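## Task

Read the three labels printed on the ticket at the desk's front edge. Each foam block sits on a shelf above its own label on the shelf edge. Move the three blocks whose labels match the ticket onto the desk. They must rest there on their own, not held in place by the robot. The robot must not tip over or finish leaning.

## Robot and tools

Robot: a simulated Hello Robot Stretch 3 with a single arm. It has a two-wheeled base (0.33 m long, 0.34 m wide), a lift that slides up a mast, and a telescoping arm that reaches out to the robot's right. A gripper sits on a wrist with yaw, pitch and roll. The base cannot slide sideways, so the gripper is moved forward or back by driving. It turns on the spot about the point between the wheels, 0.05 m behind the front edge. With the arm retracted and the wrist folded, a turn sweeps a 0.28 m radius. Three cameras: head_camera and nav_camera are both aimed by head_pan_rad and head_tilt_rad, and wrist_camera rides on the gripper. Now and then a loose object gets a small push from outside.

Frames: the base frame has its origin on the floor between the wheels, x forward, y left, z up. hand_pose is reported in this frame at the fingertip meeting point. The odometry frame is the base frame as it was at the start. Heading runs -3.142 to 3.142 and is positive to the left.

Tool execute_actions takes {"actions": [...]}. Each action is {"robot": ..., "steps": n, "until": ...}. steps is 1 to 450 control ticks at 30 per second. {"steps": n} alone only waits. "robot" can hold one of three things: a command object, a list of up to 8 commands run in sequence (items may be {"pause_s": s}, at most 15 s), or {"stop": true}, which brakes everything and clears the queue. A command can hold:
- base: exactly one key. translate_m is a forward (+) or backward (-) drive in metres, |value| at most 1. rotate_rad is a turn in radians, left/counter-clockwise positive, |value| at most 3.2. Both are offsets from where the base is when that command begins.
- joints: absolute targets, given by name. lift_m is 0 to 1.1 m of height. arm_m is 0 to 0.52 m of extension. wrist_yaw_rad is -1.345 to 4.42: 0 points along the arm, positive swings toward the front, and 3.0 folds the wrist over the base. wrist_pitch_rad is -1.57 to 0.451: 0 is level and negative tips the fingers down. wrist_roll_rad is -2.911 to 2.911. gripper_m is -0.089 to 0.179 and is wider when higher; the real fingertip gap is about 0.007 less when nearly shut and 0.025 less when wide, and it is zero below 0.007. head_pan_rad is -3.953 to 1.73: 0 looks ahead, positive turns left, and -1.57 looks along the arm. head_tilt_rad is -1.53 to 0.419, negative looking down. Any joint not named keeps its existing target.
- contact_limits: {"arm_m": e}, the motor effort percentage (1 to 100) at which the arm halts. Lower values are gentler. It stays in effect until the next arm command.
Any invalid number rejects the entire call. New commands take effect at once and discard the rest of an older queue. Motion continues while you are thinking.

Waiting uses until. {"robot": {"status": "ended"}} becomes true once nothing is moving and no queue is running. You can also compare fields, e.g. {"lift_m": [">", 0.3]} or {"base_status": ["!=", "moving"]}. {"any": {"status": "ended"}} fires when the first motion finishes. Never wait for an exact reading with "=".

Tool zoom_image takes camera (head_camera, nav_camera or wrist_camera) and region [x0, y0, x1, y1] in pixels of that camera's latest image, at most 504x504. Use it to read the ticket and the shelf labels.

Tool finished_scene takes scene (1 or 2). It ends that scene for good and reports whether it succeeded. Before calling it, wait until every motion has ended.

Reading results: base_status shows progress as (moved of goal). joint_goals, joint_status and measured_speeds are reported per joint. refusals, queue and queue_left are also given. Status words:
- moving.
- done: reached the goal within tolerance; this does not prove a grasp.
- off_target: blocked and still pushing.
- contact_stop: the joint went slack.
- time_out.
- stopped.
- torque_fault: the wrist servo is off for 10 s and any goal sent to it is refused.
robot.on_its_own appears when the robot has changed a goal itself, when a joint is slack or off, or when base_tilt has moved 3 degrees or more from its starting value. "refused:" and "dropped:" lines name the failed goal, counting from 0. "replaced:" only reports how an earlier motion ended. Other fields:
- lidar_m: 12 distances in 30-degree sectors, starting straight ahead and going counter-clockwise, measured 0.17 m above the floor.
- wrist_depth_mm and head_depth_mm: 7x7 grids of depth values.
- motor_effort: per-motor effort in percent with its peak in brackets. It is noisy and biased.
- base_odometry: from the wheels, so slip counts as travel.
- turned_by_wheels and turned_by_imu.

Gripping: to grasp, command a gripper_m below the object's width. To let go, open to at least 0.02 above the value where the fingers made contact. Squeezing very hard triggers a stall guard that weakens the grip; to re-grip, send a different value.

Speed: the base runs fast only when the arm is stowed (lift_m < 0.30, arm_m < 0.03, wrist_yaw_rad > 2.54). Otherwise it is capped at 0.10 m/s and 0.63 rad/s.

Avoid:
- Folding or unfolding the wrist outside these conditions: lift 0.32 to 0.95, pitch -0.4, roll near 0. Once folded, the lift can go down to 0.25.
- Yaw below -0.4 unless pitch is -0.5 or lower.
- Pushing the arm into something rigid while the gripper is higher than about 0.45 m, and pushing a second time after a contact_stop. Either can tip the robot.
- Driving while the gripper holds or presses on something fixed.
- Snagging furniture, especially when reversing. If that happens, undo the motion in small steps and pull the gripper free; if the robot is still tipped, lower lift_m to about 0.2.
- Dropping, slamming or shoving objects.
- Leaving objects propped up by the gripper at the end.

Each tool is called after ">>>" as name(argument=value, ...) on one line, values as JSON.

## Session

>>> execute_actions(actions=[])

Scene clock: 0.00 s.
robot.base_odometry: x=+0.000 y=+0.000 heading=+0.000 (m, m, rad; robot's odometry frame)
robot.turned_by_wheels: +0.000 (rad since the last result)
robot.turned_by_imu: +0.000 (rad since the last result)
robot.base_tilt: forward=-1.2 right=-0.4 (deg)
robot.lidar_m: 2.39 1.94 1.93 2.12 1.43 1.32 1.60 1.83 1.82 2.03 2.48 2.73
robot.head_depth_mm: 2158 2958 2984 2966 2952 2917 2231 / 2173 3197 3241 3184 3162 2982 2207 / 2188 3193 3378 3404 3465 3276 2219 / 2200 2960 3015 3037 3060 3022 2208 / 2204 2649 2665 2716 2701 2746 2192 / 2209 2390 2412 2434 2437 2458 2206 / 2089 2169 2185 2197 2170 2224 2173
robot.base_status: not_commanded
robot.joint_positions: lift_m=+0.434 arm_m=+0.002 wrist_yaw_rad=+2.937 wrist_pitch_rad=-0.430 wrist_roll_rad=+0.018 gripper_m=+0.037 head_pan_rad=+0.008 head_tilt_rad=+0.001
robot.joint_goals: lift_m=+0.434 arm_m=+0.002 wrist_yaw_rad=+2.937 wrist_pitch_rad=-0.430 wrist_roll_rad=+0.018 gripper_m=+0.037 head_pan_rad=+0.008 head_tilt_rad=+0.001
robot.joint_status: lift_m=not_commanded arm_m=not_commanded wrist_yaw_rad=not_commanded wrist_pitch_rad=not_commanded wrist_roll_rad=not_commanded gripper_m=not_commanded head_pan_rad=not_commanded head_tilt_rad=not_commanded
robot.measured_speeds: translate_m=+0.000 rotate_rad=+0.000 lift_m=+0.000 arm_m=+0.000 wrist_yaw_rad=+0.000 wrist_pitch_rad=+0.000 wrist_roll_rad=+0.000 head_pan_rad=+0.000 head_tilt_rad=+0.000
robot: refusals=0 queue=idle queue_left=0
robot.motor_effort: left_wheel=+1 right_wheel=+1 lift_m=+31 arm_m=+0 wrist_yaw_rad=+0 wrist_pitch_rad=+7 wrist_roll_rad=+0 gripper_m=+0 head_pan_rad=+0 head_tilt_rad=+2 (%)
robot.hand_pose: x=+0.0241 y=+0.0712 z=+0.4444 quat_wxyz=(+0.222, +0.708, +0.078, +0.666) (m; robot's base frame)
robot.wrist_depth_mm: - - - - - - - / - - - - - - - / - - - - - - - / - - - - - - - / 833 828 880 870 857 851 884 / 685 692 - 703 709 713 724 / 582 591 592 597 593 603 611
pictures: head_camera (sideways: a quarter turn clockwise sets it upright), nav_camera (sideways: a quarter turn counterclockwise sets it upright), wrist_camera
Images, in order (width x height): head_camera 896x504, nav_camera 672x504, wrist_camera 644x364.

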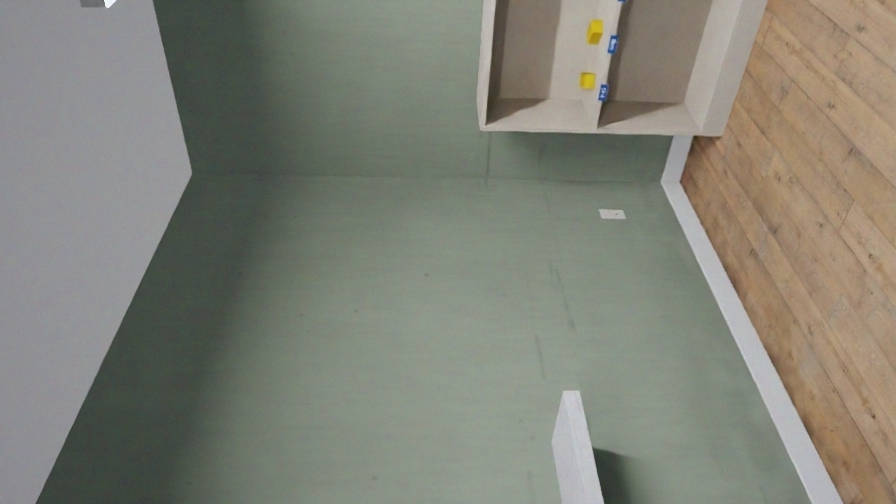

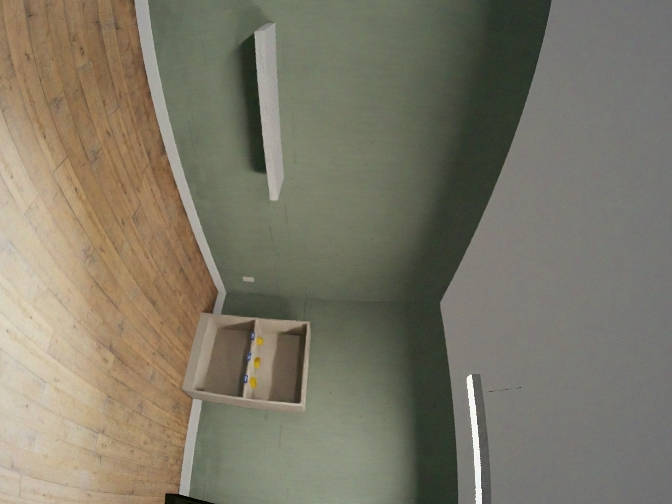

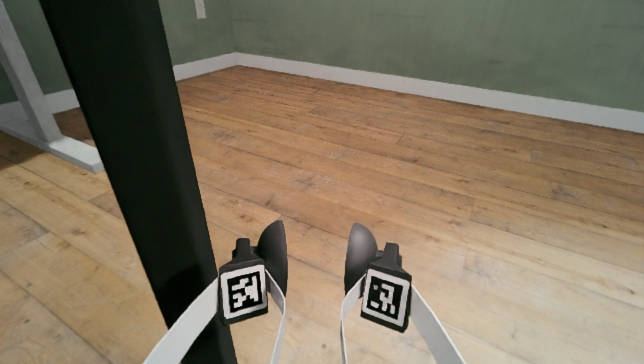

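>>> execute_actions(actions=[{"robot":{"joints":{"head_pan_rad":-1.2,"head_tilt_rad":-0.3,"lift_m":0.26}},"steps":99,"until":{"robot":{"head_pan_rad_status":"done"}}}])

>>> execute_actions(actions=[{"robot":{"joints":{"head_pan_rad":-2.6}},"steps":99,"until":{"robot":{"status":"ended"}}}])

>>> execute_actions(actions=[{"robot":{"joints":{"head_pan_rad":-3.9}},"steps":99,"until":{"robot":{"status":"ended"}}}])

Scene clock: 5.97 s.
robot.base_odometry: x=+0.000 y=+0.000 heading=+0.000 (m, m, rad; robot's odometry frame)
robot.turned_by_wheels: +0.000 (rad since the last result)
robot.turned_by_imu: +0.001 (rad since the last result)
robot.base_tilt: forward=-1.3 right=-0.4 (deg)
robot.lidar_m: 2.38 1.95 1.93 2.12 1.43 1.32 1.60 1.84 1.82 2.02 2.47 2.72
robot.head_depth_mm: 2219 2324 2370 2502 2487 1951 1534 / 2507 2617 2745 2845 2632 1931 1532 / 2902 3036 3196 2732 2595 1934 1530 / 2988 3126 3346 3439 2612 1918 1541 / 2810 2969 3195 3295 2600 1925 1530 / 2637 2779 2973 3102 2578 1926 1523 / 2544 2653 2818 2965 2573 1914 1520
robot.base_status: not_commanded
robot.joint_positions: lift_m=+0.336 arm_m=+0.002 wrist_yaw_rad=+2.937 wrist_pitch_rad=-0.430 wrist_roll_rad=+0.018 gripper_m=+0.037 head_pan_rad=-1.193 head_tilt_rad=-0.296
robot.joint_goals: lift_m=+0.260 arm_m=+0.002 wrist_yaw_rad=+2.937 wrist_pitch_rad=-0.430 wrist_roll_rad=+0.018 gripper_m=+0.037 head_pan_rad=-1.200 head_tilt_rad=-0.300
robot.joint_status: lift_m=moving arm_m=not_commanded wrist_yaw_rad=not_commanded wrist_pitch_rad=not_commanded wrist_roll_rad=not_commanded gripper_m=not_commanded head_pan_rad=done head_tilt_rad=done
robot.measured_speeds: translate_m=+0.000 rotate_rad=+0.000 lift_m=-0.110 arm_m=+0.000 wrist_yaw_rad=+0.000 wrist_pitch_rad=+0.000 wrist_roll_rad=+0.000 head_pan_rad=+0.000 head_tilt_rad=+0.000
robot: refusals=0 queue=running queue_left=0
robot.motor_effort: left_wheel=+1(1) right_wheel=+0(0) lift_m=+22(31) arm_m=-1(0) wrist_yaw_rad=+0(0) wrist_pitch_rad=+6(7) wrist_roll_rad=+0(0) gripper_m=+0(0) head_pan_rad=-2(31) head_tilt_rad=-2(25) (%)
robot.hand_pose: x=+0.0241 y=+0.0712 z=+0.3463 quat_wxyz=(+0.222, +0.708, +0.078, +0.666) (m; robot's base frame)
robot.wrist_depth_mm: - - - - - - - / - - - - - - - / - - - - - - - / 869 - 862 863 891 898 932 / 684 684 710 716 713 698 714 / 567 569 - 587 583 591 589 / 479 502 - 502 488 501 503
pictures: head_camera (sideways: a quarter turn clockwise sets it upright), nav_camera (sideways: a quarter turn counterclockwise sets it upright), wrist_camera
Images, in order (width x height): head_camera 896x504, nav_camera 672x504, wrist_camera 644x364.

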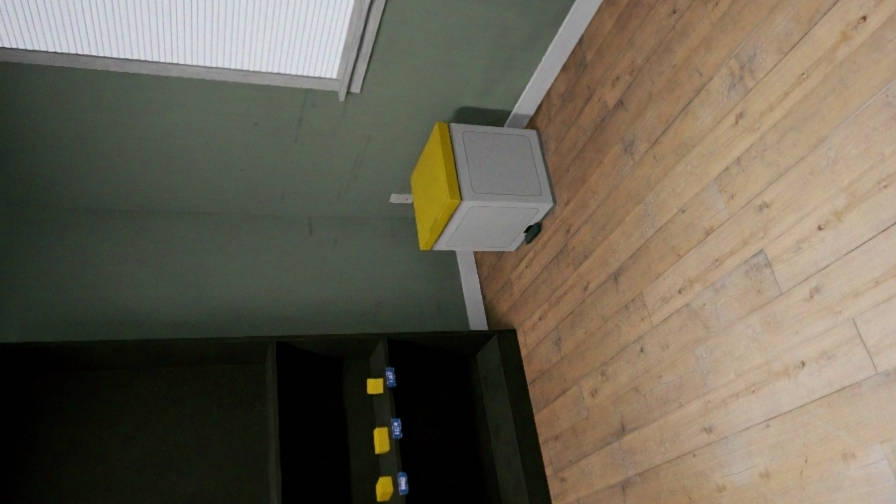

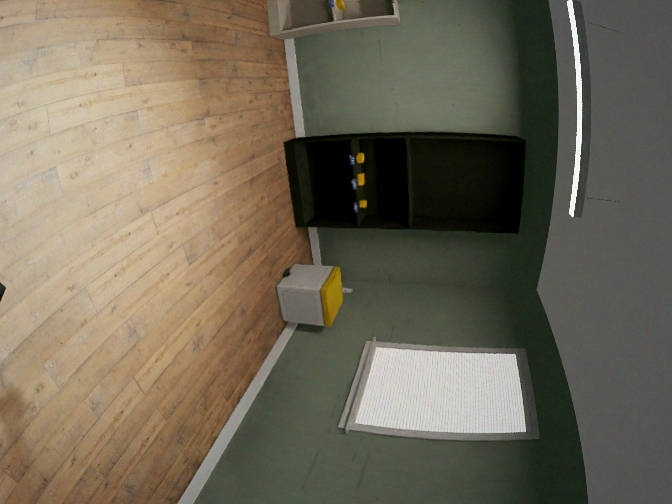

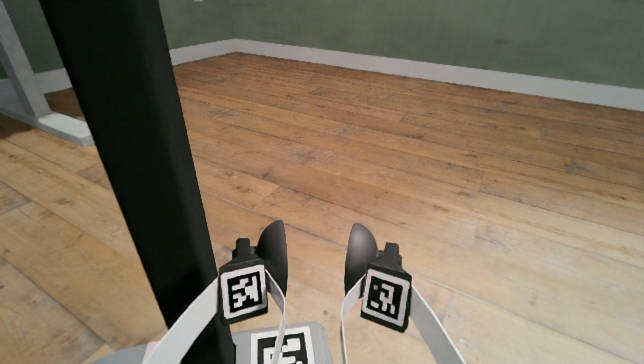

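Scene clock: 7.23 s.
robot.base_odometry: x=+0.000 y=+0.000 heading=+0.000 (m, m, rad; robot's odometry frame)
robot.turned_by_wheels: +0.000 (rad since the last result)
robot.turned_by_imu: +0.000 (rad since the last result)
robot.base_tilt: forward=-1.2 right=-0.4 (deg)
robot.lidar_m: 2.38 1.94 1.93 2.12 1.43 1.32 1.60 1.84 1.81 2.02 2.47 2.72
robot.head_depth_mm: 1889 2010 2155 2322 2480 1933 1530 / 1826 1950 2078 2223 2368 1939 1537 / 1747 1852 1964 2117 2276 1931 1530 / 1690 1784 1907 2023 2173 1928 1530 / 1638 1733 1852 1947 2088 1929 1528 / 1573 1681 1771 1885 2005 1909 1528 / 1530 1620 1703 1813 1921 1925 1519
robot.base_status: not_commanded
robot.joint_positions: lift_m=+0.260 arm_m=+0.002 wrist_yaw_rad=+2.937 wrist_pitch_rad=-0.430 wrist_roll_rad=+0.018 gripper_m=+0.037 head_pan_rad=-2.593 head_tilt_rad=-0.296
robot.joint_goals: lift_m=+0.260 arm_m=+0.002 wrist_yaw_rad=+2.937 wrist_pitch_rad=-0.430 wrist_roll_rad=+0.018 gripper_m=+0.037 head_pan_rad=-2.600 head_tilt_rad=-0.300
robot.joint_status: lift_m=done arm_m=not_commanded wrist_yaw_rad=not_commanded wrist_pitch_rad=not_commanded wrist_roll_rad=not_commanded gripper_m=not_commanded head_pan_rad=done head_tilt_rad=done
robot.measured_speeds: translate_m=+0.000 rotate_rad=+0.000 lift_m=+0.000 arm_m=+0.000 wrist_yaw_rad=+0.000 wrist_pitch_rad=+0.000 wrist_roll_rad=+0.000 head_pan_rad=+0.000 head_tilt_rad=+0.000
robot: refusals=0 queue=done queue_left=0
robot.motor_effort: left_wheel=+1(1) right_wheel=+0(0) lift_m=+20(19) arm_m=+0(0) wrist_yaw_rad=-1(0) wrist_pitch_rad=+7(7) wrist_roll_rad=+0(0) gripper_m=+0(0) head_pan_rad=-3(34) head_tilt_rad=-2(2) (%)
robot.hand_pose: x=+0.0241 y=+0.0712 z=+0.2705 quat_wxyz=(+0.222, +0.708, +0.078, +0.666) (m; robot's base frame)
robot.wrist_depth_mm: - - - - - - - / - - - - - - - / 957 - 979 - - - - / 712 - 745 738 733 754 758 / 570 569 605 593 595 594 598 / 475 494 - 501 490 496 499 / - - - 415 409 419 420
pictures: head_camera (sideways: a quarter turn clockwise sets it upright), nav_camera (sideways: a quarter turn counterclockwise sets it upright), wrist_camera
Images, in order (width x height): head_camera 896x504, nav_camera 672x504, wrist_camera 644x364.

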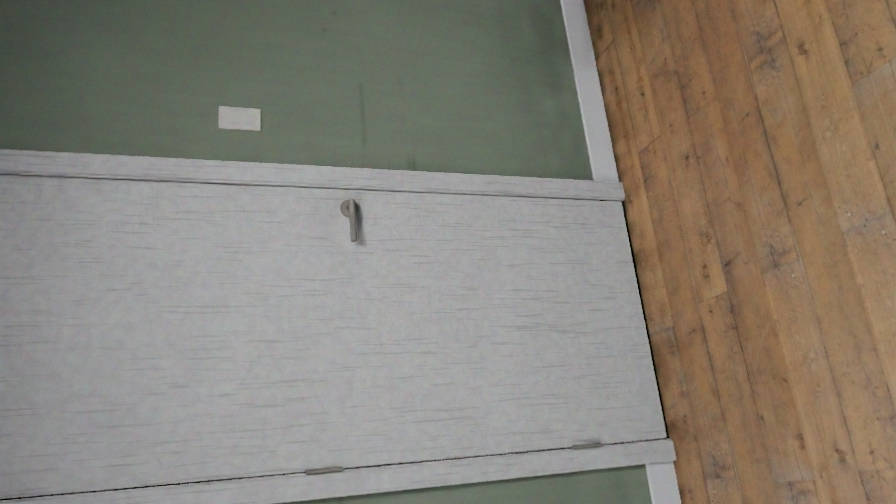

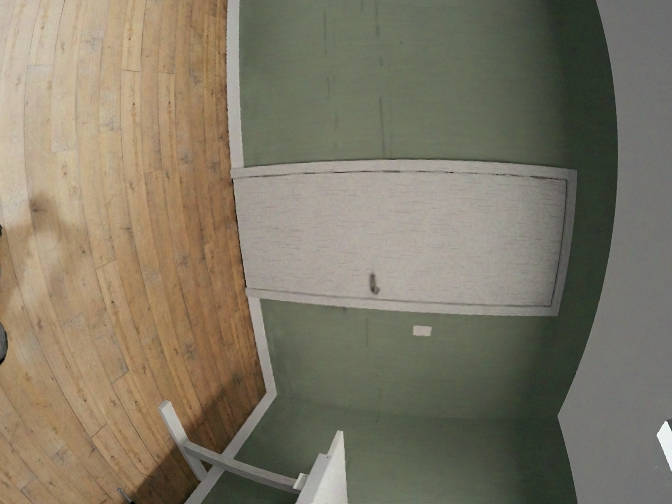

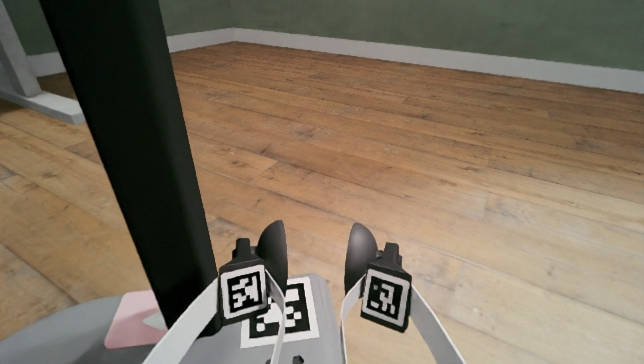

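Scene clock: 8.47 s.
robot.base_odometry: x=+0.000 y=+0.000 heading=+0.000 (m, m, rad; robot's odometry frame)
robot.turned_by_wheels: +0.000 (rad since the last result)
robot.turned_by_imu: +0.000 (rad since the last result)
robot.base_tilt: forward=-1.2 right=-0.4 (deg)
robot.lidar_m: 2.39 1.94 1.93 2.12 1.44 1.32 1.60 1.83 1.81 2.03 2.47 2.72
robot.head_depth_mm: - - - - - - - / 1608 1718 1797 1281 - - - / 1597 1688 1775 1404 2087 1939 1526 / 1584 1695 1777 1398 2028 1867 1486 / 1593 1683 1773 1392 1483 1837 1531 / 1593 1685 1760 1380 1998 1851 1527 / 1578 1667 1739 1370 2016 1912 1519
robot.base_status: not_commanded
robot.joint_positions: lift_m=+0.260 arm_m=+0.002 wrist_yaw_rad=+2.937 wrist_pitch_rad=-0.430 wrist_roll_rad=+0.018 gripper_m=+0.037 head_pan_rad=-3.893 head_tilt_rad=-0.296
robot.joint_goals: lift_m=+0.260 arm_m=+0.002 wrist_yaw_rad=+2.937 wrist_pitch_rad=-0.430 wrist_roll_rad=+0.018 gripper_m=+0.037 head_pan_rad=-3.900 head_tilt_rad=-0.300
robot.joint_status: lift_m=done arm_m=not_commanded wrist_yaw_rad=not_commanded wrist_pitch_rad=not_commanded wrist_roll_rad=not_commanded gripper_m=not_commanded head_pan_rad=done head_tilt_rad=done
robot.measured_speeds: translate_m=+0.000 rotate_rad=+0.000 lift_m=+0.000 arm_m=+0.000 wrist_yaw_rad=+0.000 wrist_pitch_rad=+0.000 wrist_roll_rad=+0.000 head_pan_rad=+0.000 head_tilt_rad=+0.000
robot: refusals=0 queue=done queue_left=0
robot.motor_effort: left_wheel=+1(1) right_wheel=+0(1) lift_m=+20(19) arm_m=+0(0) wrist_yaw_rad=+0(0) wrist_pitch_rad=+7(7) wrist_roll_rad=+0(0) gripper_m=+0(0) head_pan_rad=-3(31) head_tilt_rad=-2(2) (%)
robot.hand_pose: x=+0.0241 y=+0.0712 z=+0.2705 quat_wxyz=(+0.222, +0.708, +0.078, +0.666) (m; robot's base frame)
robot.wrist_depth_mm: - - - - - - - / - - - - - - - / 942 - 966 989 - - - / 698 - 731 731 744 757 758 / 582 571 604 593 589 593 602 / 474 492 - 503 495 487 492 / - - - 412 411 420 421
pictures: head_camera (sideways: a quarter turn clockwise sets it upright), nav_camera (sideways: a quarter turn counterclockwise sets it upright), wrist_camera
Images, in order (width x height): head_camera 896x504, nav_camera 672x504, wrist_camera 644x364.

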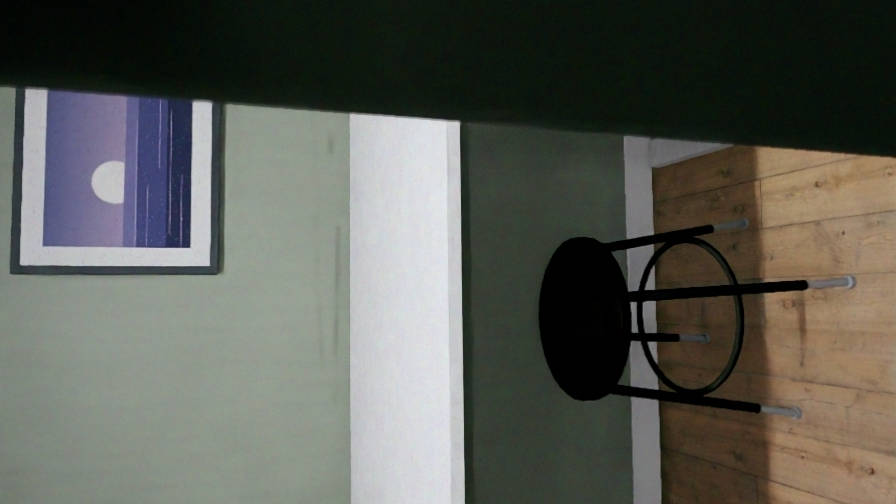

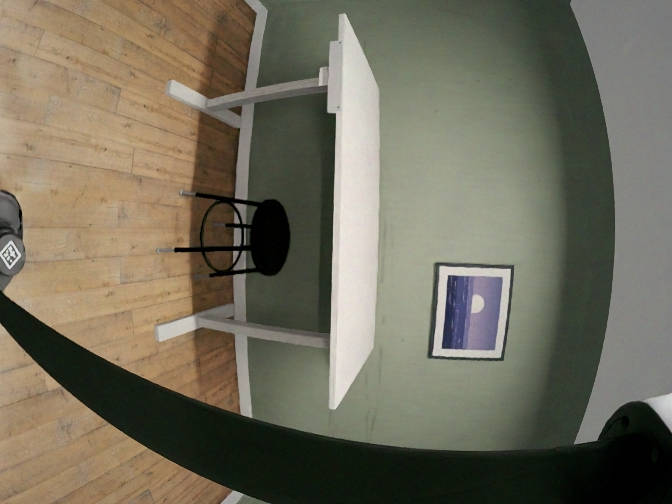

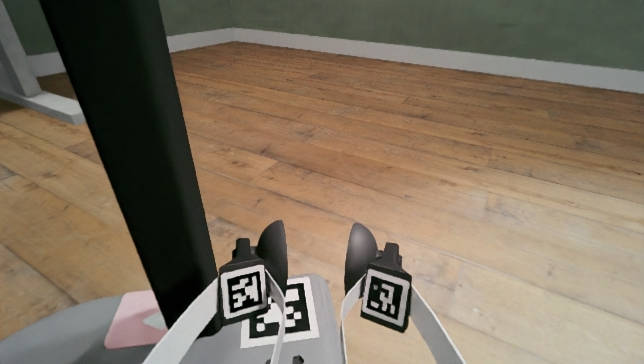

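>>> execute_actions(actions=[{"robot":{"base":{"rotate_rad":-0.72},"joints":{"head_pan_rad":-2.65}},"steps":99,"until":{"robot":{"status":"ended"}}}])

>>> zoom_image(camera="head_camera", region=[300,100,600,400])

Scene clock: 13.90 s.
robot.base_odometry: x=+0.000 y=+0.000 heading=-0.720 (m, m, rad; robot's odometry frame)
robot.turned_by_wheels: -0.720 (rad since the last result)
robot.turned_by_imu: -0.716 (rad since the last result)
robot.base_tilt: forward=-1.2 right=-0.4 (deg)
robot.lidar_m: 2.65 2.72 2.02 1.93 1.99 1.46 1.16 1.60 1.90 1.81 1.90 2.47
robot.head_depth_mm: 1570 1652 1735 1287 1497 1868 1542 / 1646 1720 1803 1409 2067 1868 1526 / 1713 1801 1870 1404 2161 1942 1531 / 1794 1901 1982 1400 2248 1930 1529 / 1870 1996 2081 1392 2359 1881 1522 / 1968 2095 2230 2417 2489 1916 1525 / 2072 2220 2359 2544 2602 1924 1524
robot.base_status: done (rotate_rad -0.7198 of -0.7200)
robot.joint_positions: lift_m=+0.260 arm_m=+0.002 wrist_yaw_rad=+2.937 wrist_pitch_rad=-0.430 wrist_roll_rad=+0.018 gripper_m=+0.037 head_pan_rad=-2.657 head_tilt_rad=-0.297
robot.joint_goals: lift_m=+0.260 arm_m=+0.002 wrist_yaw_rad=+2.937 wrist_pitch_rad=-0.430 wrist_roll_rad=+0.018 gripper_m=+0.037 head_pan_rad=-2.650 head_tilt_rad=-0.300
robot.joint_status: lift_m=done arm_m=not_commanded wrist_yaw_rad=not_commanded wrist_pitch_rad=not_commanded wrist_roll_rad=not_commanded gripper_m=not_commanded head_pan_rad=done head_tilt_rad=done
robot.measured_speeds: translate_m=+0.000 rotate_rad=+0.000 lift_m=+0.000 arm_m=+0.000 wrist_yaw_rad=+0.000 wrist_pitch_rad=+0.000 wrist_roll_rad=+0.000 head_pan_rad=+0.000 head_tilt_rad=+0.000
robot: refusals=0 queue=done queue_left=0
robot.motor_effort: left_wheel=+4(11) right_wheel=-3(9) lift_m=+19(19) arm_m=+0(1) wrist_yaw_rad=-1(0) wrist_pitch_rad=+7(7) wrist_roll_rad=+0(0) gripper_m=+0(1) head_pan_rad=+3(34) head_tilt_rad=-1(2) (%)
robot.hand_pose: x=+0.0241 y=+0.0712 z=+0.2705 quat_wxyz=(+0.222, +0.708, +0.078, +0.666) (m; robot's base frame)
robot.wrist_depth_mm: - - - - - - - / - - - - - - - / 947 - 972 971 - - - / 707 - 721 730 751 743 752 / 560 573 610 599 592 594 606 / 477 495 - 501 491 492 500 / - - - 414 407 417 419
pictures: head_camera (sideways: a quarter turn clockwise sets it upright), nav_camera (sideways: a quarter turn counterclockwise sets it upright), wrist_camera
Images, in order (width x height): head_camera 896x504, nav_camera 672x504, wrist_camera 644x364.

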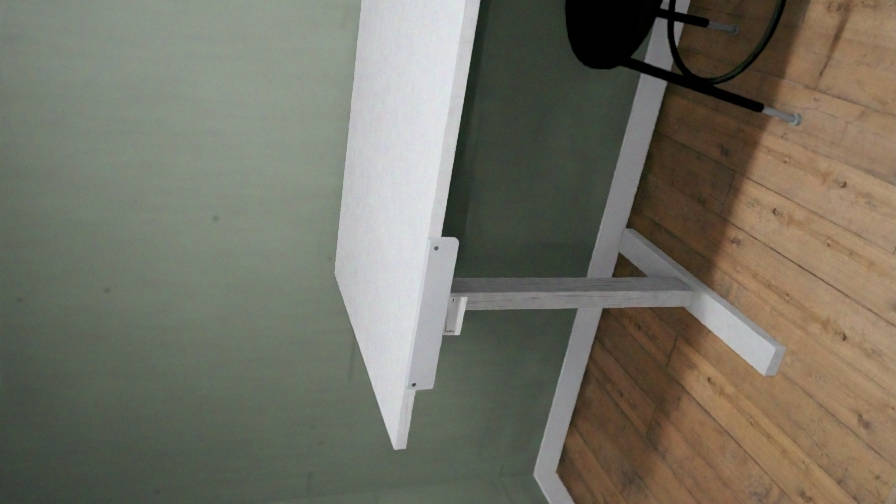

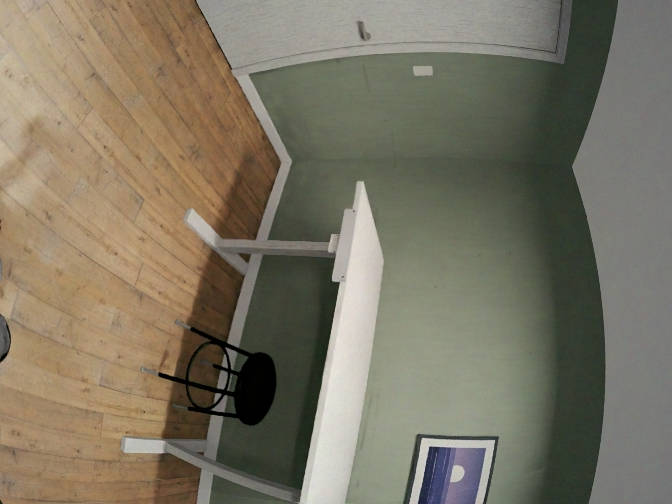

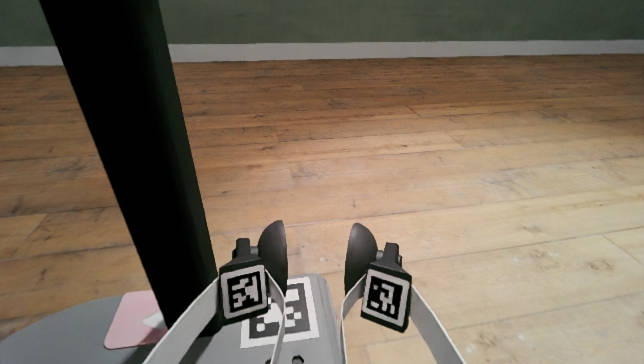

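Region (300, 100, 600, 400) of head_camera's 896x504 image, scaled by 1.680, with more detail than that image has.

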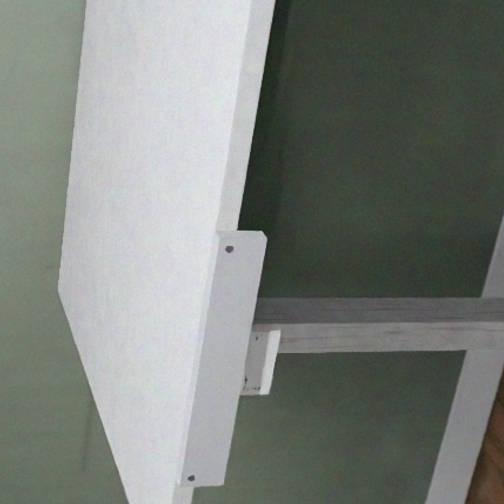

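>>> execute_actions(actions=[{"robot":[{"base":{"rotate_rad":-0.96},"joints":{"lift_m":0.4}},{"joints":{"lift_m":0.65,"wrist_yaw_rad":0,"arm_m":0.3}},{"joints":{"wrist_pitch_rad":0}}],"steps":450,"until":{"robot":{"status":"ended"}}}])

Scene clock: 23.77 s.
robot.base_odometry: x=+0.000 y=+0.000 heading=-1.680 (m, m, rad; robot's odometry frame)
robot.turned_by_wheels: -0.960 (rad since the last result)
robot.turned_by_imu: -0.955 (rad since the last result)
robot.base_tilt: forward=-1.2 right=-0.4 (deg)
robot.lidar_m: 1.94 2.47 2.66 2.59 1.97 1.93 2.04 1.46 1.15 1.60 1.86 1.81
robot.head_depth_mm: 2166 2312 2432 2608 2571 1926 1541 / 2040 2187 2326 2551 2593 1932 1535 / 1937 2069 2192 2352 2472 1924 1526 / 1838 1957 2071 2221 2343 1932 1535 / 1739 1841 1952 2074 2234 1923 1526 / 1652 1738 1809 1374 2027 1791 1523 / 1573 1670 1728 1365 1979 1903 1520
robot.base_status: done (rotate_rad -0.9598 of -0.9600)
robot.joint_positions: lift_m=+0.650 arm_m=+0.300 wrist_yaw_rad=+0.002 wrist_pitch_rad=-0.026 wrist_roll_rad=+0.018 gripper_m=+0.037 head_pan_rad=-2.657 head_tilt_rad=-0.297
robot.joint_goals: lift_m=+0.650 arm_m=+0.300 wrist_yaw_rad=+0.000 wrist_pitch_rad=+0.000 wrist_roll_rad=+0.018 gripper_m=+0.037 head_pan_rad=-2.650 head_tilt_rad=-0.300
robot.joint_status: lift_m=done arm_m=done wrist_yaw_rad=done wrist_pitch_rad=done wrist_roll_rad=not_commanded gripper_m=not_commanded head_pan_rad=done head_tilt_rad=done
robot.measured_speeds: translate_m=+0.000 rotate_rad=+0.000 lift_m=+0.000 arm_m=+0.000 wrist_yaw_rad=+0.000 wrist_pitch_rad=+0.000 wrist_roll_rad=+0.000 head_pan_rad=+0.000 head_tilt_rad=+0.000
robot: refusals=0 queue=done queue_left=0
robot.motor_effort: left_wheel=+4(11) right_wheel=-4(10) lift_m=+43(46) arm_m=+4(5) wrist_yaw_rad=-2(2) wrist_pitch_rad=+12(14) wrist_roll_rad=+0(0) gripper_m=+1(0) head_pan_rad=+3(4) head_tilt_rad=-1(2) (%)
robot.hand_pose: x=-0.0210 y=-0.7001 z=+0.7575 quat_wxyz=(+0.701, +0.010, -0.713, -0.009) (m; robot's base frame)
robot.wrist_depth_mm: - - - - - - - / - - - 780 607 557 533 / - - - - - - - / - - - - - - - / - - - - - - - / - - - - - - 673 / - - - - - - -
pictures: head_camera (sideways: a quarter turn clockwise sets it upright), nav_camera (sideways: a quarter turn counterclockwise sets it upright), wrist_camera
Images, in order (width x height): head_camera 896x504, nav_camera 672x504, wrist_camera 644x364.

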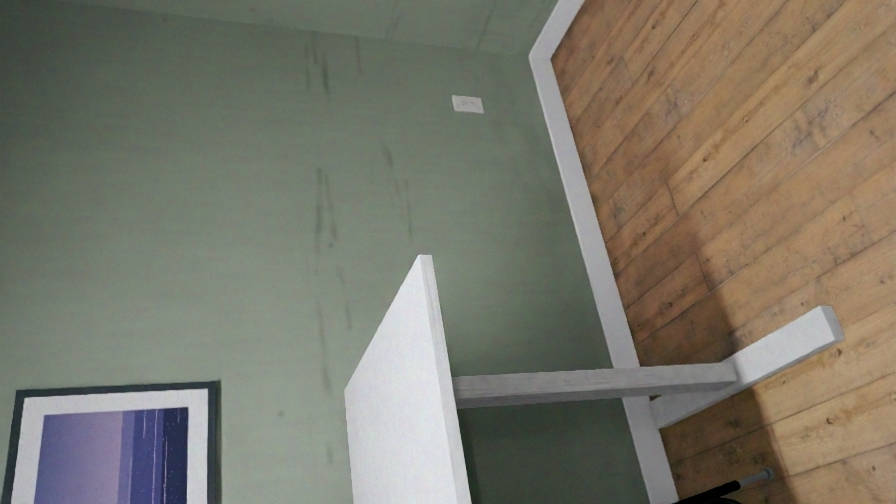

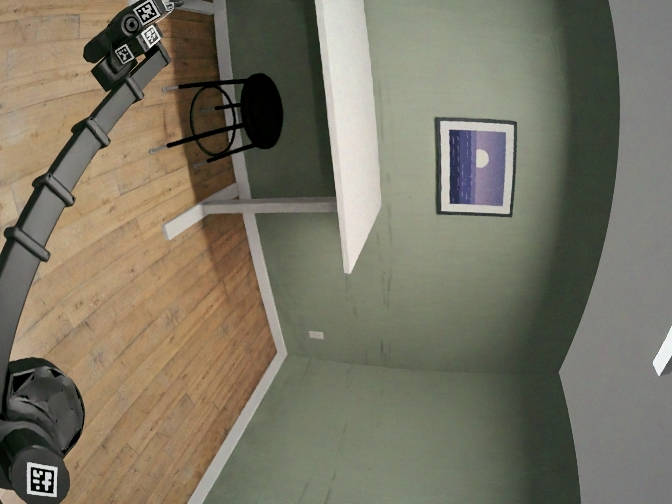

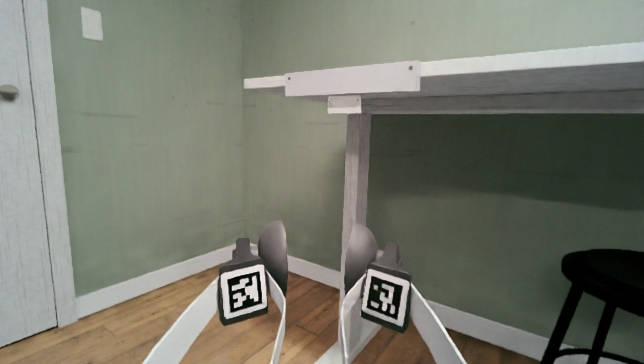

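>>> execute_actions(actions=[{"robot":{"base":{"rotate_rad":-0.06},"joints":{"lift_m":0.72,"arm_m":0.52,"head_pan_rad":-1.57}},"steps":450,"until":{"robot":{"status":"ended"}}}])

>>> zoom_image(camera="wrist_camera", region=[200,40,480,180])

Scene clock: 29.53 s.
robot.base_odometry: x=+0.000 y=+0.000 heading=-1.739 (m, m, rad; robot's odometry frame)
robot.turned_by_wheels: -0.060 (rad since the last result)
robot.turned_by_imu: -0.058 (rad since the last result)
robot.base_tilt: forward=-1.3 right=-0.3 (deg)
robot.lidar_m: 1.91 2.47 2.66 2.72 2.00 1.93 2.00 1.46 1.16 1.60 1.89 1.82
robot.head_depth_mm: 1600 1671 1749 1288 1958 1869 1536 / 1661 1754 1827 1403 2091 2014 - / 1762 1854 1922 1405 2191 1804 1523 / 1860 1970 2037 1391 2031 1850 1519 / 1966 2065 2203 2342 2468 1924 1525 / 2072 2215 2377 2562 2602 1907 1520 / 2147 2246 2369 2495 2470 1892 1524
robot.base_status: done (rotate_rad -0.0598 of -0.0600)
robot.joint_positions: lift_m=+0.720 arm_m=+0.520 wrist_yaw_rad=+0.001 wrist_pitch_rad=-0.024 wrist_roll_rad=+0.018 gripper_m=+0.037 head_pan_rad=-1.577 head_tilt_rad=-0.297
robot.joint_goals: lift_m=+0.720 arm_m=+0.520 wrist_yaw_rad=+0.000 wrist_pitch_rad=+0.000 wrist_roll_rad=+0.018 gripper_m=+0.037 head_pan_rad=-1.570 head_tilt_rad=-0.300
robot.joint_status: lift_m=done arm_m=done wrist_yaw_rad=done wrist_pitch_rad=done wrist_roll_rad=not_commanded gripper_m=not_commanded head_pan_rad=done head_tilt_rad=done
robot.measured_speeds: translate_m=+0.000 rotate_rad=+0.000 lift_m=+0.000 arm_m=+0.000 wrist_yaw_rad=+0.000 wrist_pitch_rad=+0.000 wrist_roll_rad=+0.000 head_pan_rad=+0.000 head_tilt_rad=+0.000
robot: refusals=0 queue=done queue_left=0
robot.motor_effort: left_wheel=+4(8) right_wheel=-3(10) lift_m=+43(45) arm_m=+5(2) wrist_yaw_rad=-1(1) wrist_pitch_rad=+12(12) wrist_roll_rad=+0(0) gripper_m=+0(1) head_pan_rad=+2(31) head_tilt_rad=-1(1) (%)
robot.hand_pose: x=-0.0212 y=-0.9202 z=+0.8280 quat_wxyz=(+0.701, +0.009, -0.713, -0.009) (m; robot's base frame)
robot.wrist_depth_mm: - - - - - 978 855 / - - - - - 960 298 / - - - 453 675 591 514 / - - - - - - 911 / - - - - - - 917 / - - - - - - 929 / - - - - - - 613
pictures: head_camera (sideways: a quarter turn clockwise sets it upright), nav_camera (sideways: a quarter turn counterclockwise sets it upright), wrist_camera
Images, in order (width x height): head_camera 896x504, nav_camera 672x504, wrist_camera 644x364.

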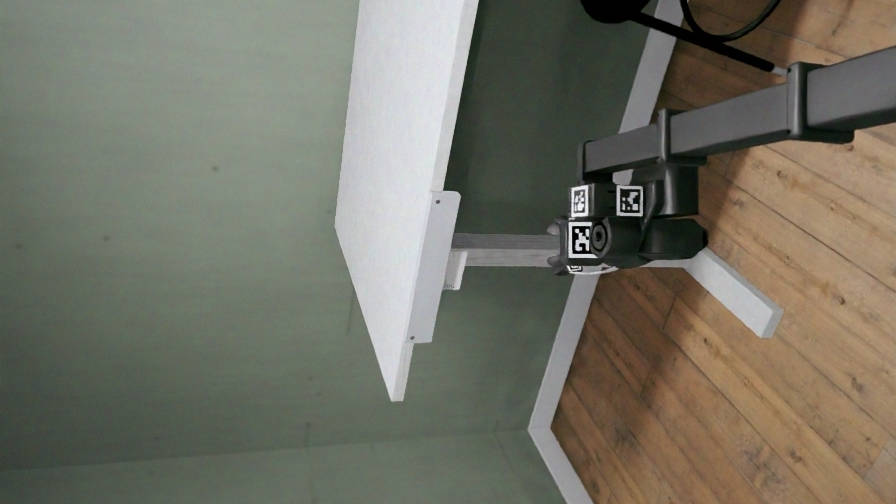

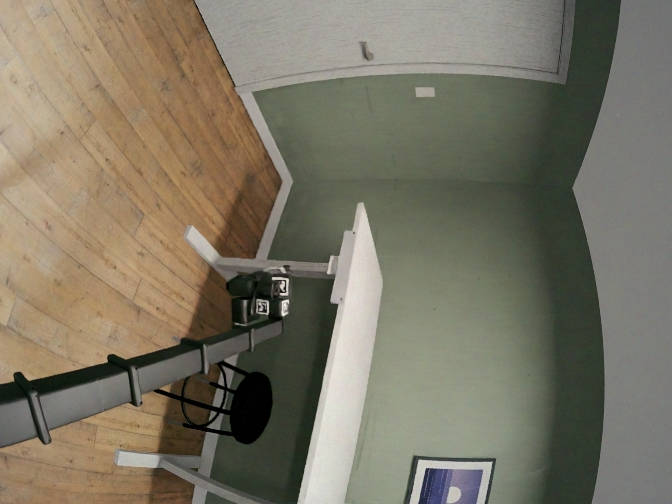

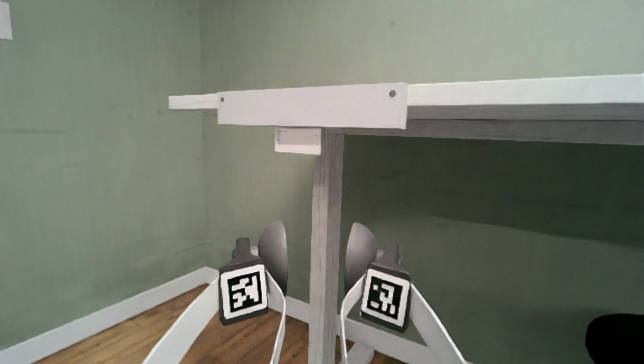

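Region (200, 40, 480, 180) of wrist_camera's 644x364 image, scaled by 1.800.

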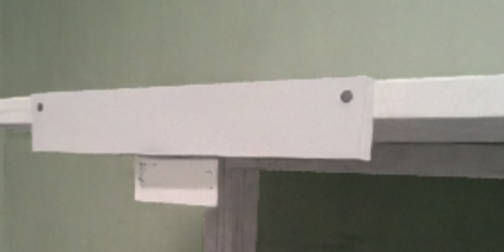

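>>> zoom_image(camera="head_camera", region=[415,225,495,305])

Region (415, 225, 495, 305) of head_camera's 896x504 image, scaled by 6.300, with more detail than that image has.

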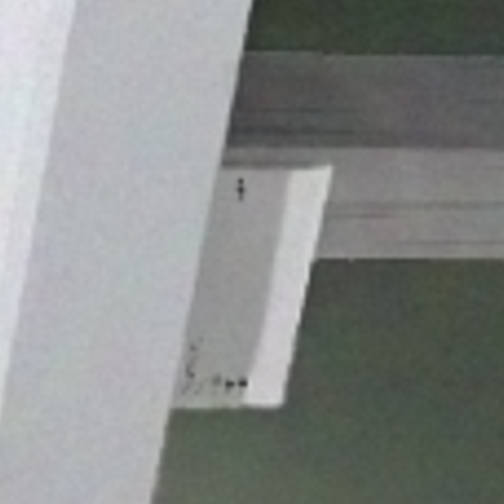

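>>> execute_actions(actions=[{"robot":[{"base":{"rotate_rad":-0.55},"joints":{"arm_m":0.4}},{"base":{"translate_m":0.68}}],"steps":450,"until":{"robot":{"status":"ended"}}}])

Scene clock: 43.90 s.
robot.base_odometry: x=-0.448 y=-0.512 heading=-2.289 (m, m, rad; robot's odometry frame)
robot.turned_by_wheels: -0.550 (rad since the last result)
robot.turned_by_imu: -0.547 (rad since the last result)
robot.base_tilt: forward=-1.2 right=-0.4 (deg)
robot.lidar_m: 1.13 1.20 1.61 2.51 3.05 2.72 2.60 2.66 1.34 1.38 1.71 1.20
robot.head_depth_mm: 1601 1694 1763 1284 2007 1864 1550 / 1591 1683 1768 1272 2041 1935 - / 1589 1691 1764 1168 2034 - 1521 / 1584 1686 1752 1074 2008 1856 1523 / 1571 1674 1750 1155 1998 1752 1524 / 1576 1662 1752 1255 2026 1908 1531 / 1569 1662 1768 1873 2031 1913 1516
robot.base_status: done (translate_m +0.6800 of +0.6800)
robot.joint_positions: lift_m=+0.720 arm_m=+0.400 wrist_yaw_rad=+0.000 wrist_pitch_rad=-0.024 wrist_roll_rad=+0.018 gripper_m=+0.037 head_pan_rad=-1.577 head_tilt_rad=-0.297
robot.joint_goals: lift_m=+0.720 arm_m=+0.400 wrist_yaw_rad=+0.000 wrist_pitch_rad=+0.000 wrist_roll_rad=+0.018 gripper_m=+0.037 head_pan_rad=-1.570 head_tilt_rad=-0.300
robot.joint_status: lift_m=done arm_m=done wrist_yaw_rad=done wrist_pitch_rad=done wrist_roll_rad=not_commanded gripper_m=not_commanded head_pan_rad=done head_tilt_rad=done
robot.measured_speeds: translate_m=+0.000 rotate_rad=+0.000 lift_m=+0.000 arm_m=+0.000 wrist_yaw_rad=+0.000 wrist_pitch_rad=+0.000 wrist_roll_rad=+0.000 head_pan_rad=+0.000 head_tilt_rad=+0.000
robot: refusals=0 queue=done queue_left=0
robot.motor_effort: left_wheel=+4(10) right_wheel=-4(12) lift_m=+43(44) arm_m=-5(6) wrist_yaw_rad=+1(1) wrist_pitch_rad=+12(11) wrist_roll_rad=+0(0) gripper_m=+0(0) head_pan_rad=+2(3) head_tilt_rad=-1(1) (%)
robot.hand_pose: x=-0.0214 y=-0.8009 z=+0.8280 quat_wxyz=(+0.701, +0.009, -0.713, -0.009) (m; robot's base frame)
robot.wrist_depth_mm: - - - - - - - / - 392 - - - - - / - - 730 376 695 690 713 / - - - - - - - / - - - - - - - / - - - - - 850 730 / - - - - - - 627
pictures: head_camera (sideways: a quarter turn clockwise sets it upright), nav_camera (sideways: a quarter turn counterclockwise sets it upright), wrist_camera
Images, in order (width x height): head_camera 896x504, nav_camera 672x504, wrist_camera 644x364.

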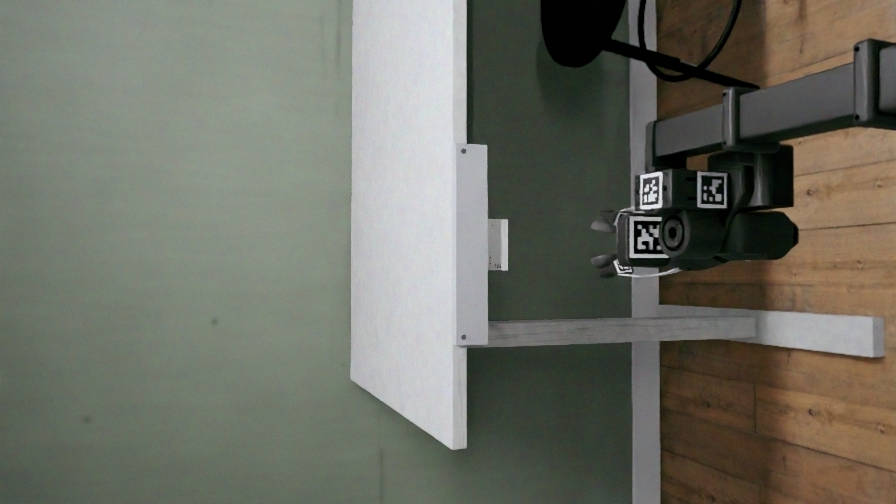

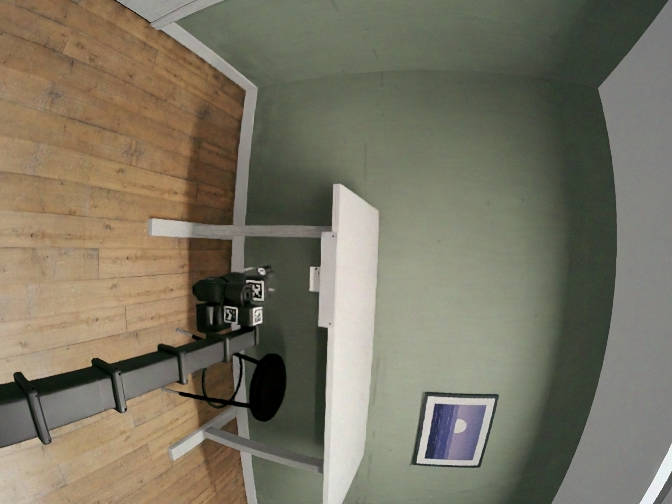

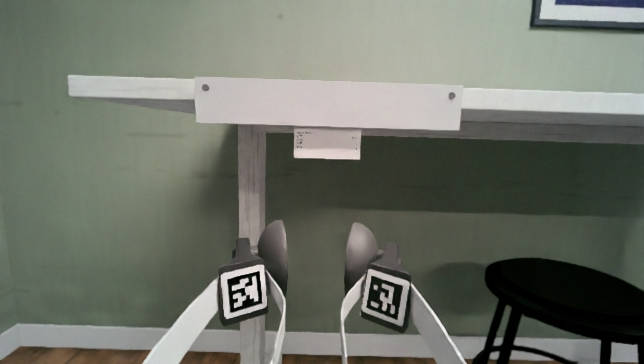

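>>> execute_actions(actions=[{"robot":[{"base":{"rotate_rad":-0.5},"joints":{"arm_m":0.3}},{"base":{"translate_m":0.16}},{"base":{"rotate_rad":1.0}},{"base":{"translate_m":-0.13}},{"base":{"rotate_rad":-0.5},"joints":{"arm_m":0.5}}],"steps":450,"until":{"robot":{"status":"ended"}}}])

>>> zoom_image(camera="wrist_camera", region=[200,0,500,170])

Scene clock: 61.13 s.
robot.base_odometry: x=-0.570 y=-0.440 heading=-2.289 (m, m, rad; robot's odometry frame)
robot.turned_by_wheels: +0.000 (rad since the last result)
robot.turned_by_imu: +0.004 (rad since the last result)
robot.base_tilt: forward=-1.3 right=-0.4 (deg)
robot.lidar_m: 1.11 1.18 1.58 2.39 3.20 2.75 2.63 2.46 1.23 1.24 1.67 1.17
robot.head_depth_mm: 1470 1563 1648 1083 1865 1798 1538 / 1467 1561 1644 1084 1897 1971 - / 1466 1551 1641 1080 1859 1798 1523 / 1455 1545 1625 1068 1854 1852 1530 / 1451 1534 1627 1070 1835 1843 1486 / 1446 1534 1633 1066 1869 1916 1523 / 1450 1525 1623 1725 1861 1917 1517
robot.base_status: done (rotate_rad -0.4998 of -0.5000)
robot.joint_positions: lift_m=+0.720 arm_m=+0.500 wrist_yaw_rad=+0.000 wrist_pitch_rad=-0.024 wrist_roll_rad=+0.018 gripper_m=+0.037 head_pan_rad=-1.577 head_tilt_rad=-0.297
robot.joint_goals: lift_m=+0.720 arm_m=+0.500 wrist_yaw_rad=+0.000 wrist_pitch_rad=+0.000 wrist_roll_rad=+0.018 gripper_m=+0.037 head_pan_rad=-1.570 head_tilt_rad=-0.300
robot.joint_status: lift_m=done arm_m=done wrist_yaw_rad=done wrist_pitch_rad=done wrist_roll_rad=not_commanded gripper_m=not_commanded head_pan_rad=done head_tilt_rad=done
robot.measured_speeds: translate_m=+0.000 rotate_rad=+0.000 lift_m=+0.000 arm_m=+0.000 wrist_yaw_rad=+0.000 wrist_pitch_rad=+0.000 wrist_roll_rad=+0.000 head_pan_rad=+0.000 head_tilt_rad=+0.000
robot: refusals=0 queue=done queue_left=0
robot.motor_effort: left_wheel=+4(10) right_wheel=-3(12) lift_m=+44(44) arm_m=+5(7) wrist_yaw_rad=+0(1) wrist_pitch_rad=+12(11) wrist_roll_rad=+0(0) gripper_m=+0(0) head_pan_rad=+1(2) head_tilt_rad=-1(1) (%)
robot.hand_pose: x=-0.0214 y=-0.9002 z=+0.8280 quat_wxyz=(+0.701, +0.009, -0.713, -0.009) (m; robot's base frame)
robot.wrist_depth_mm: 128 128 128 128 129 129 129 / 132 132 131 131 132 132 132 / 936 913 489 144 144 465 461 / 952 935 931 148 148 959 951 / 954 979 981 970 988 976 981 / - - 986 - - - - / - - - - - - 565
pictures: head_camera (sideways: a quarter turn clockwise sets it upright), nav_camera (sideways: a quarter turn counterclockwise sets it upright), wrist_camera
Images, in order (width x height): head_camera 896x504, nav_camera 672x504, wrist_camera 644x364.

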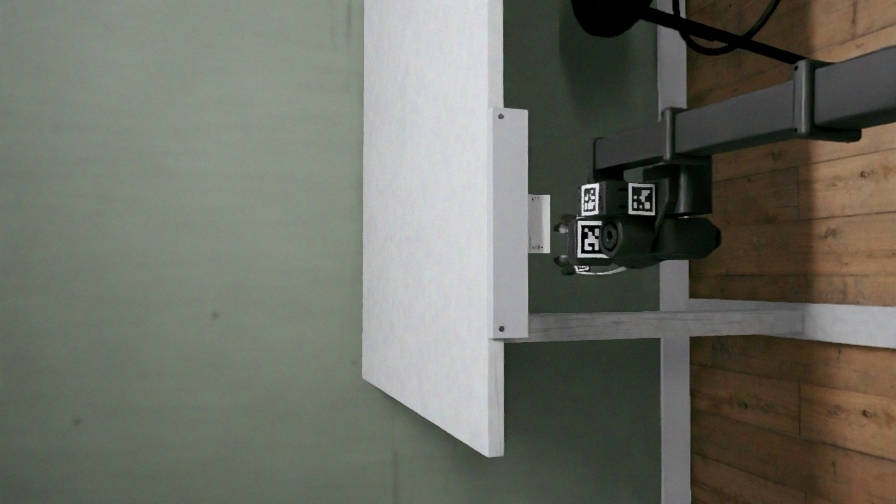

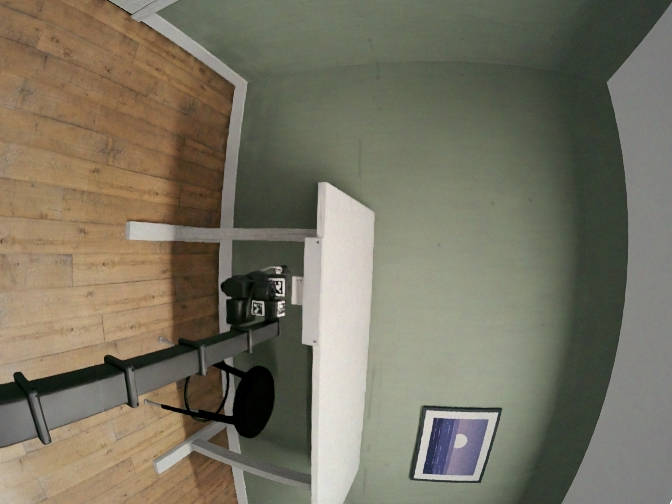

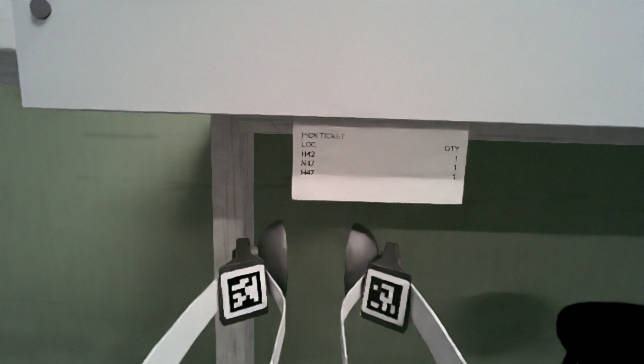

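Region (200, 0, 500, 170) of wrist_camera's 644x364 image, scaled by 1.680; it fills the top 286 rows of this view, and the rest is white.

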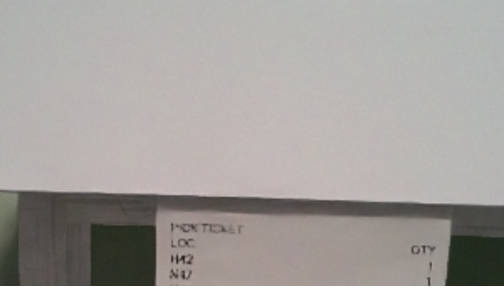

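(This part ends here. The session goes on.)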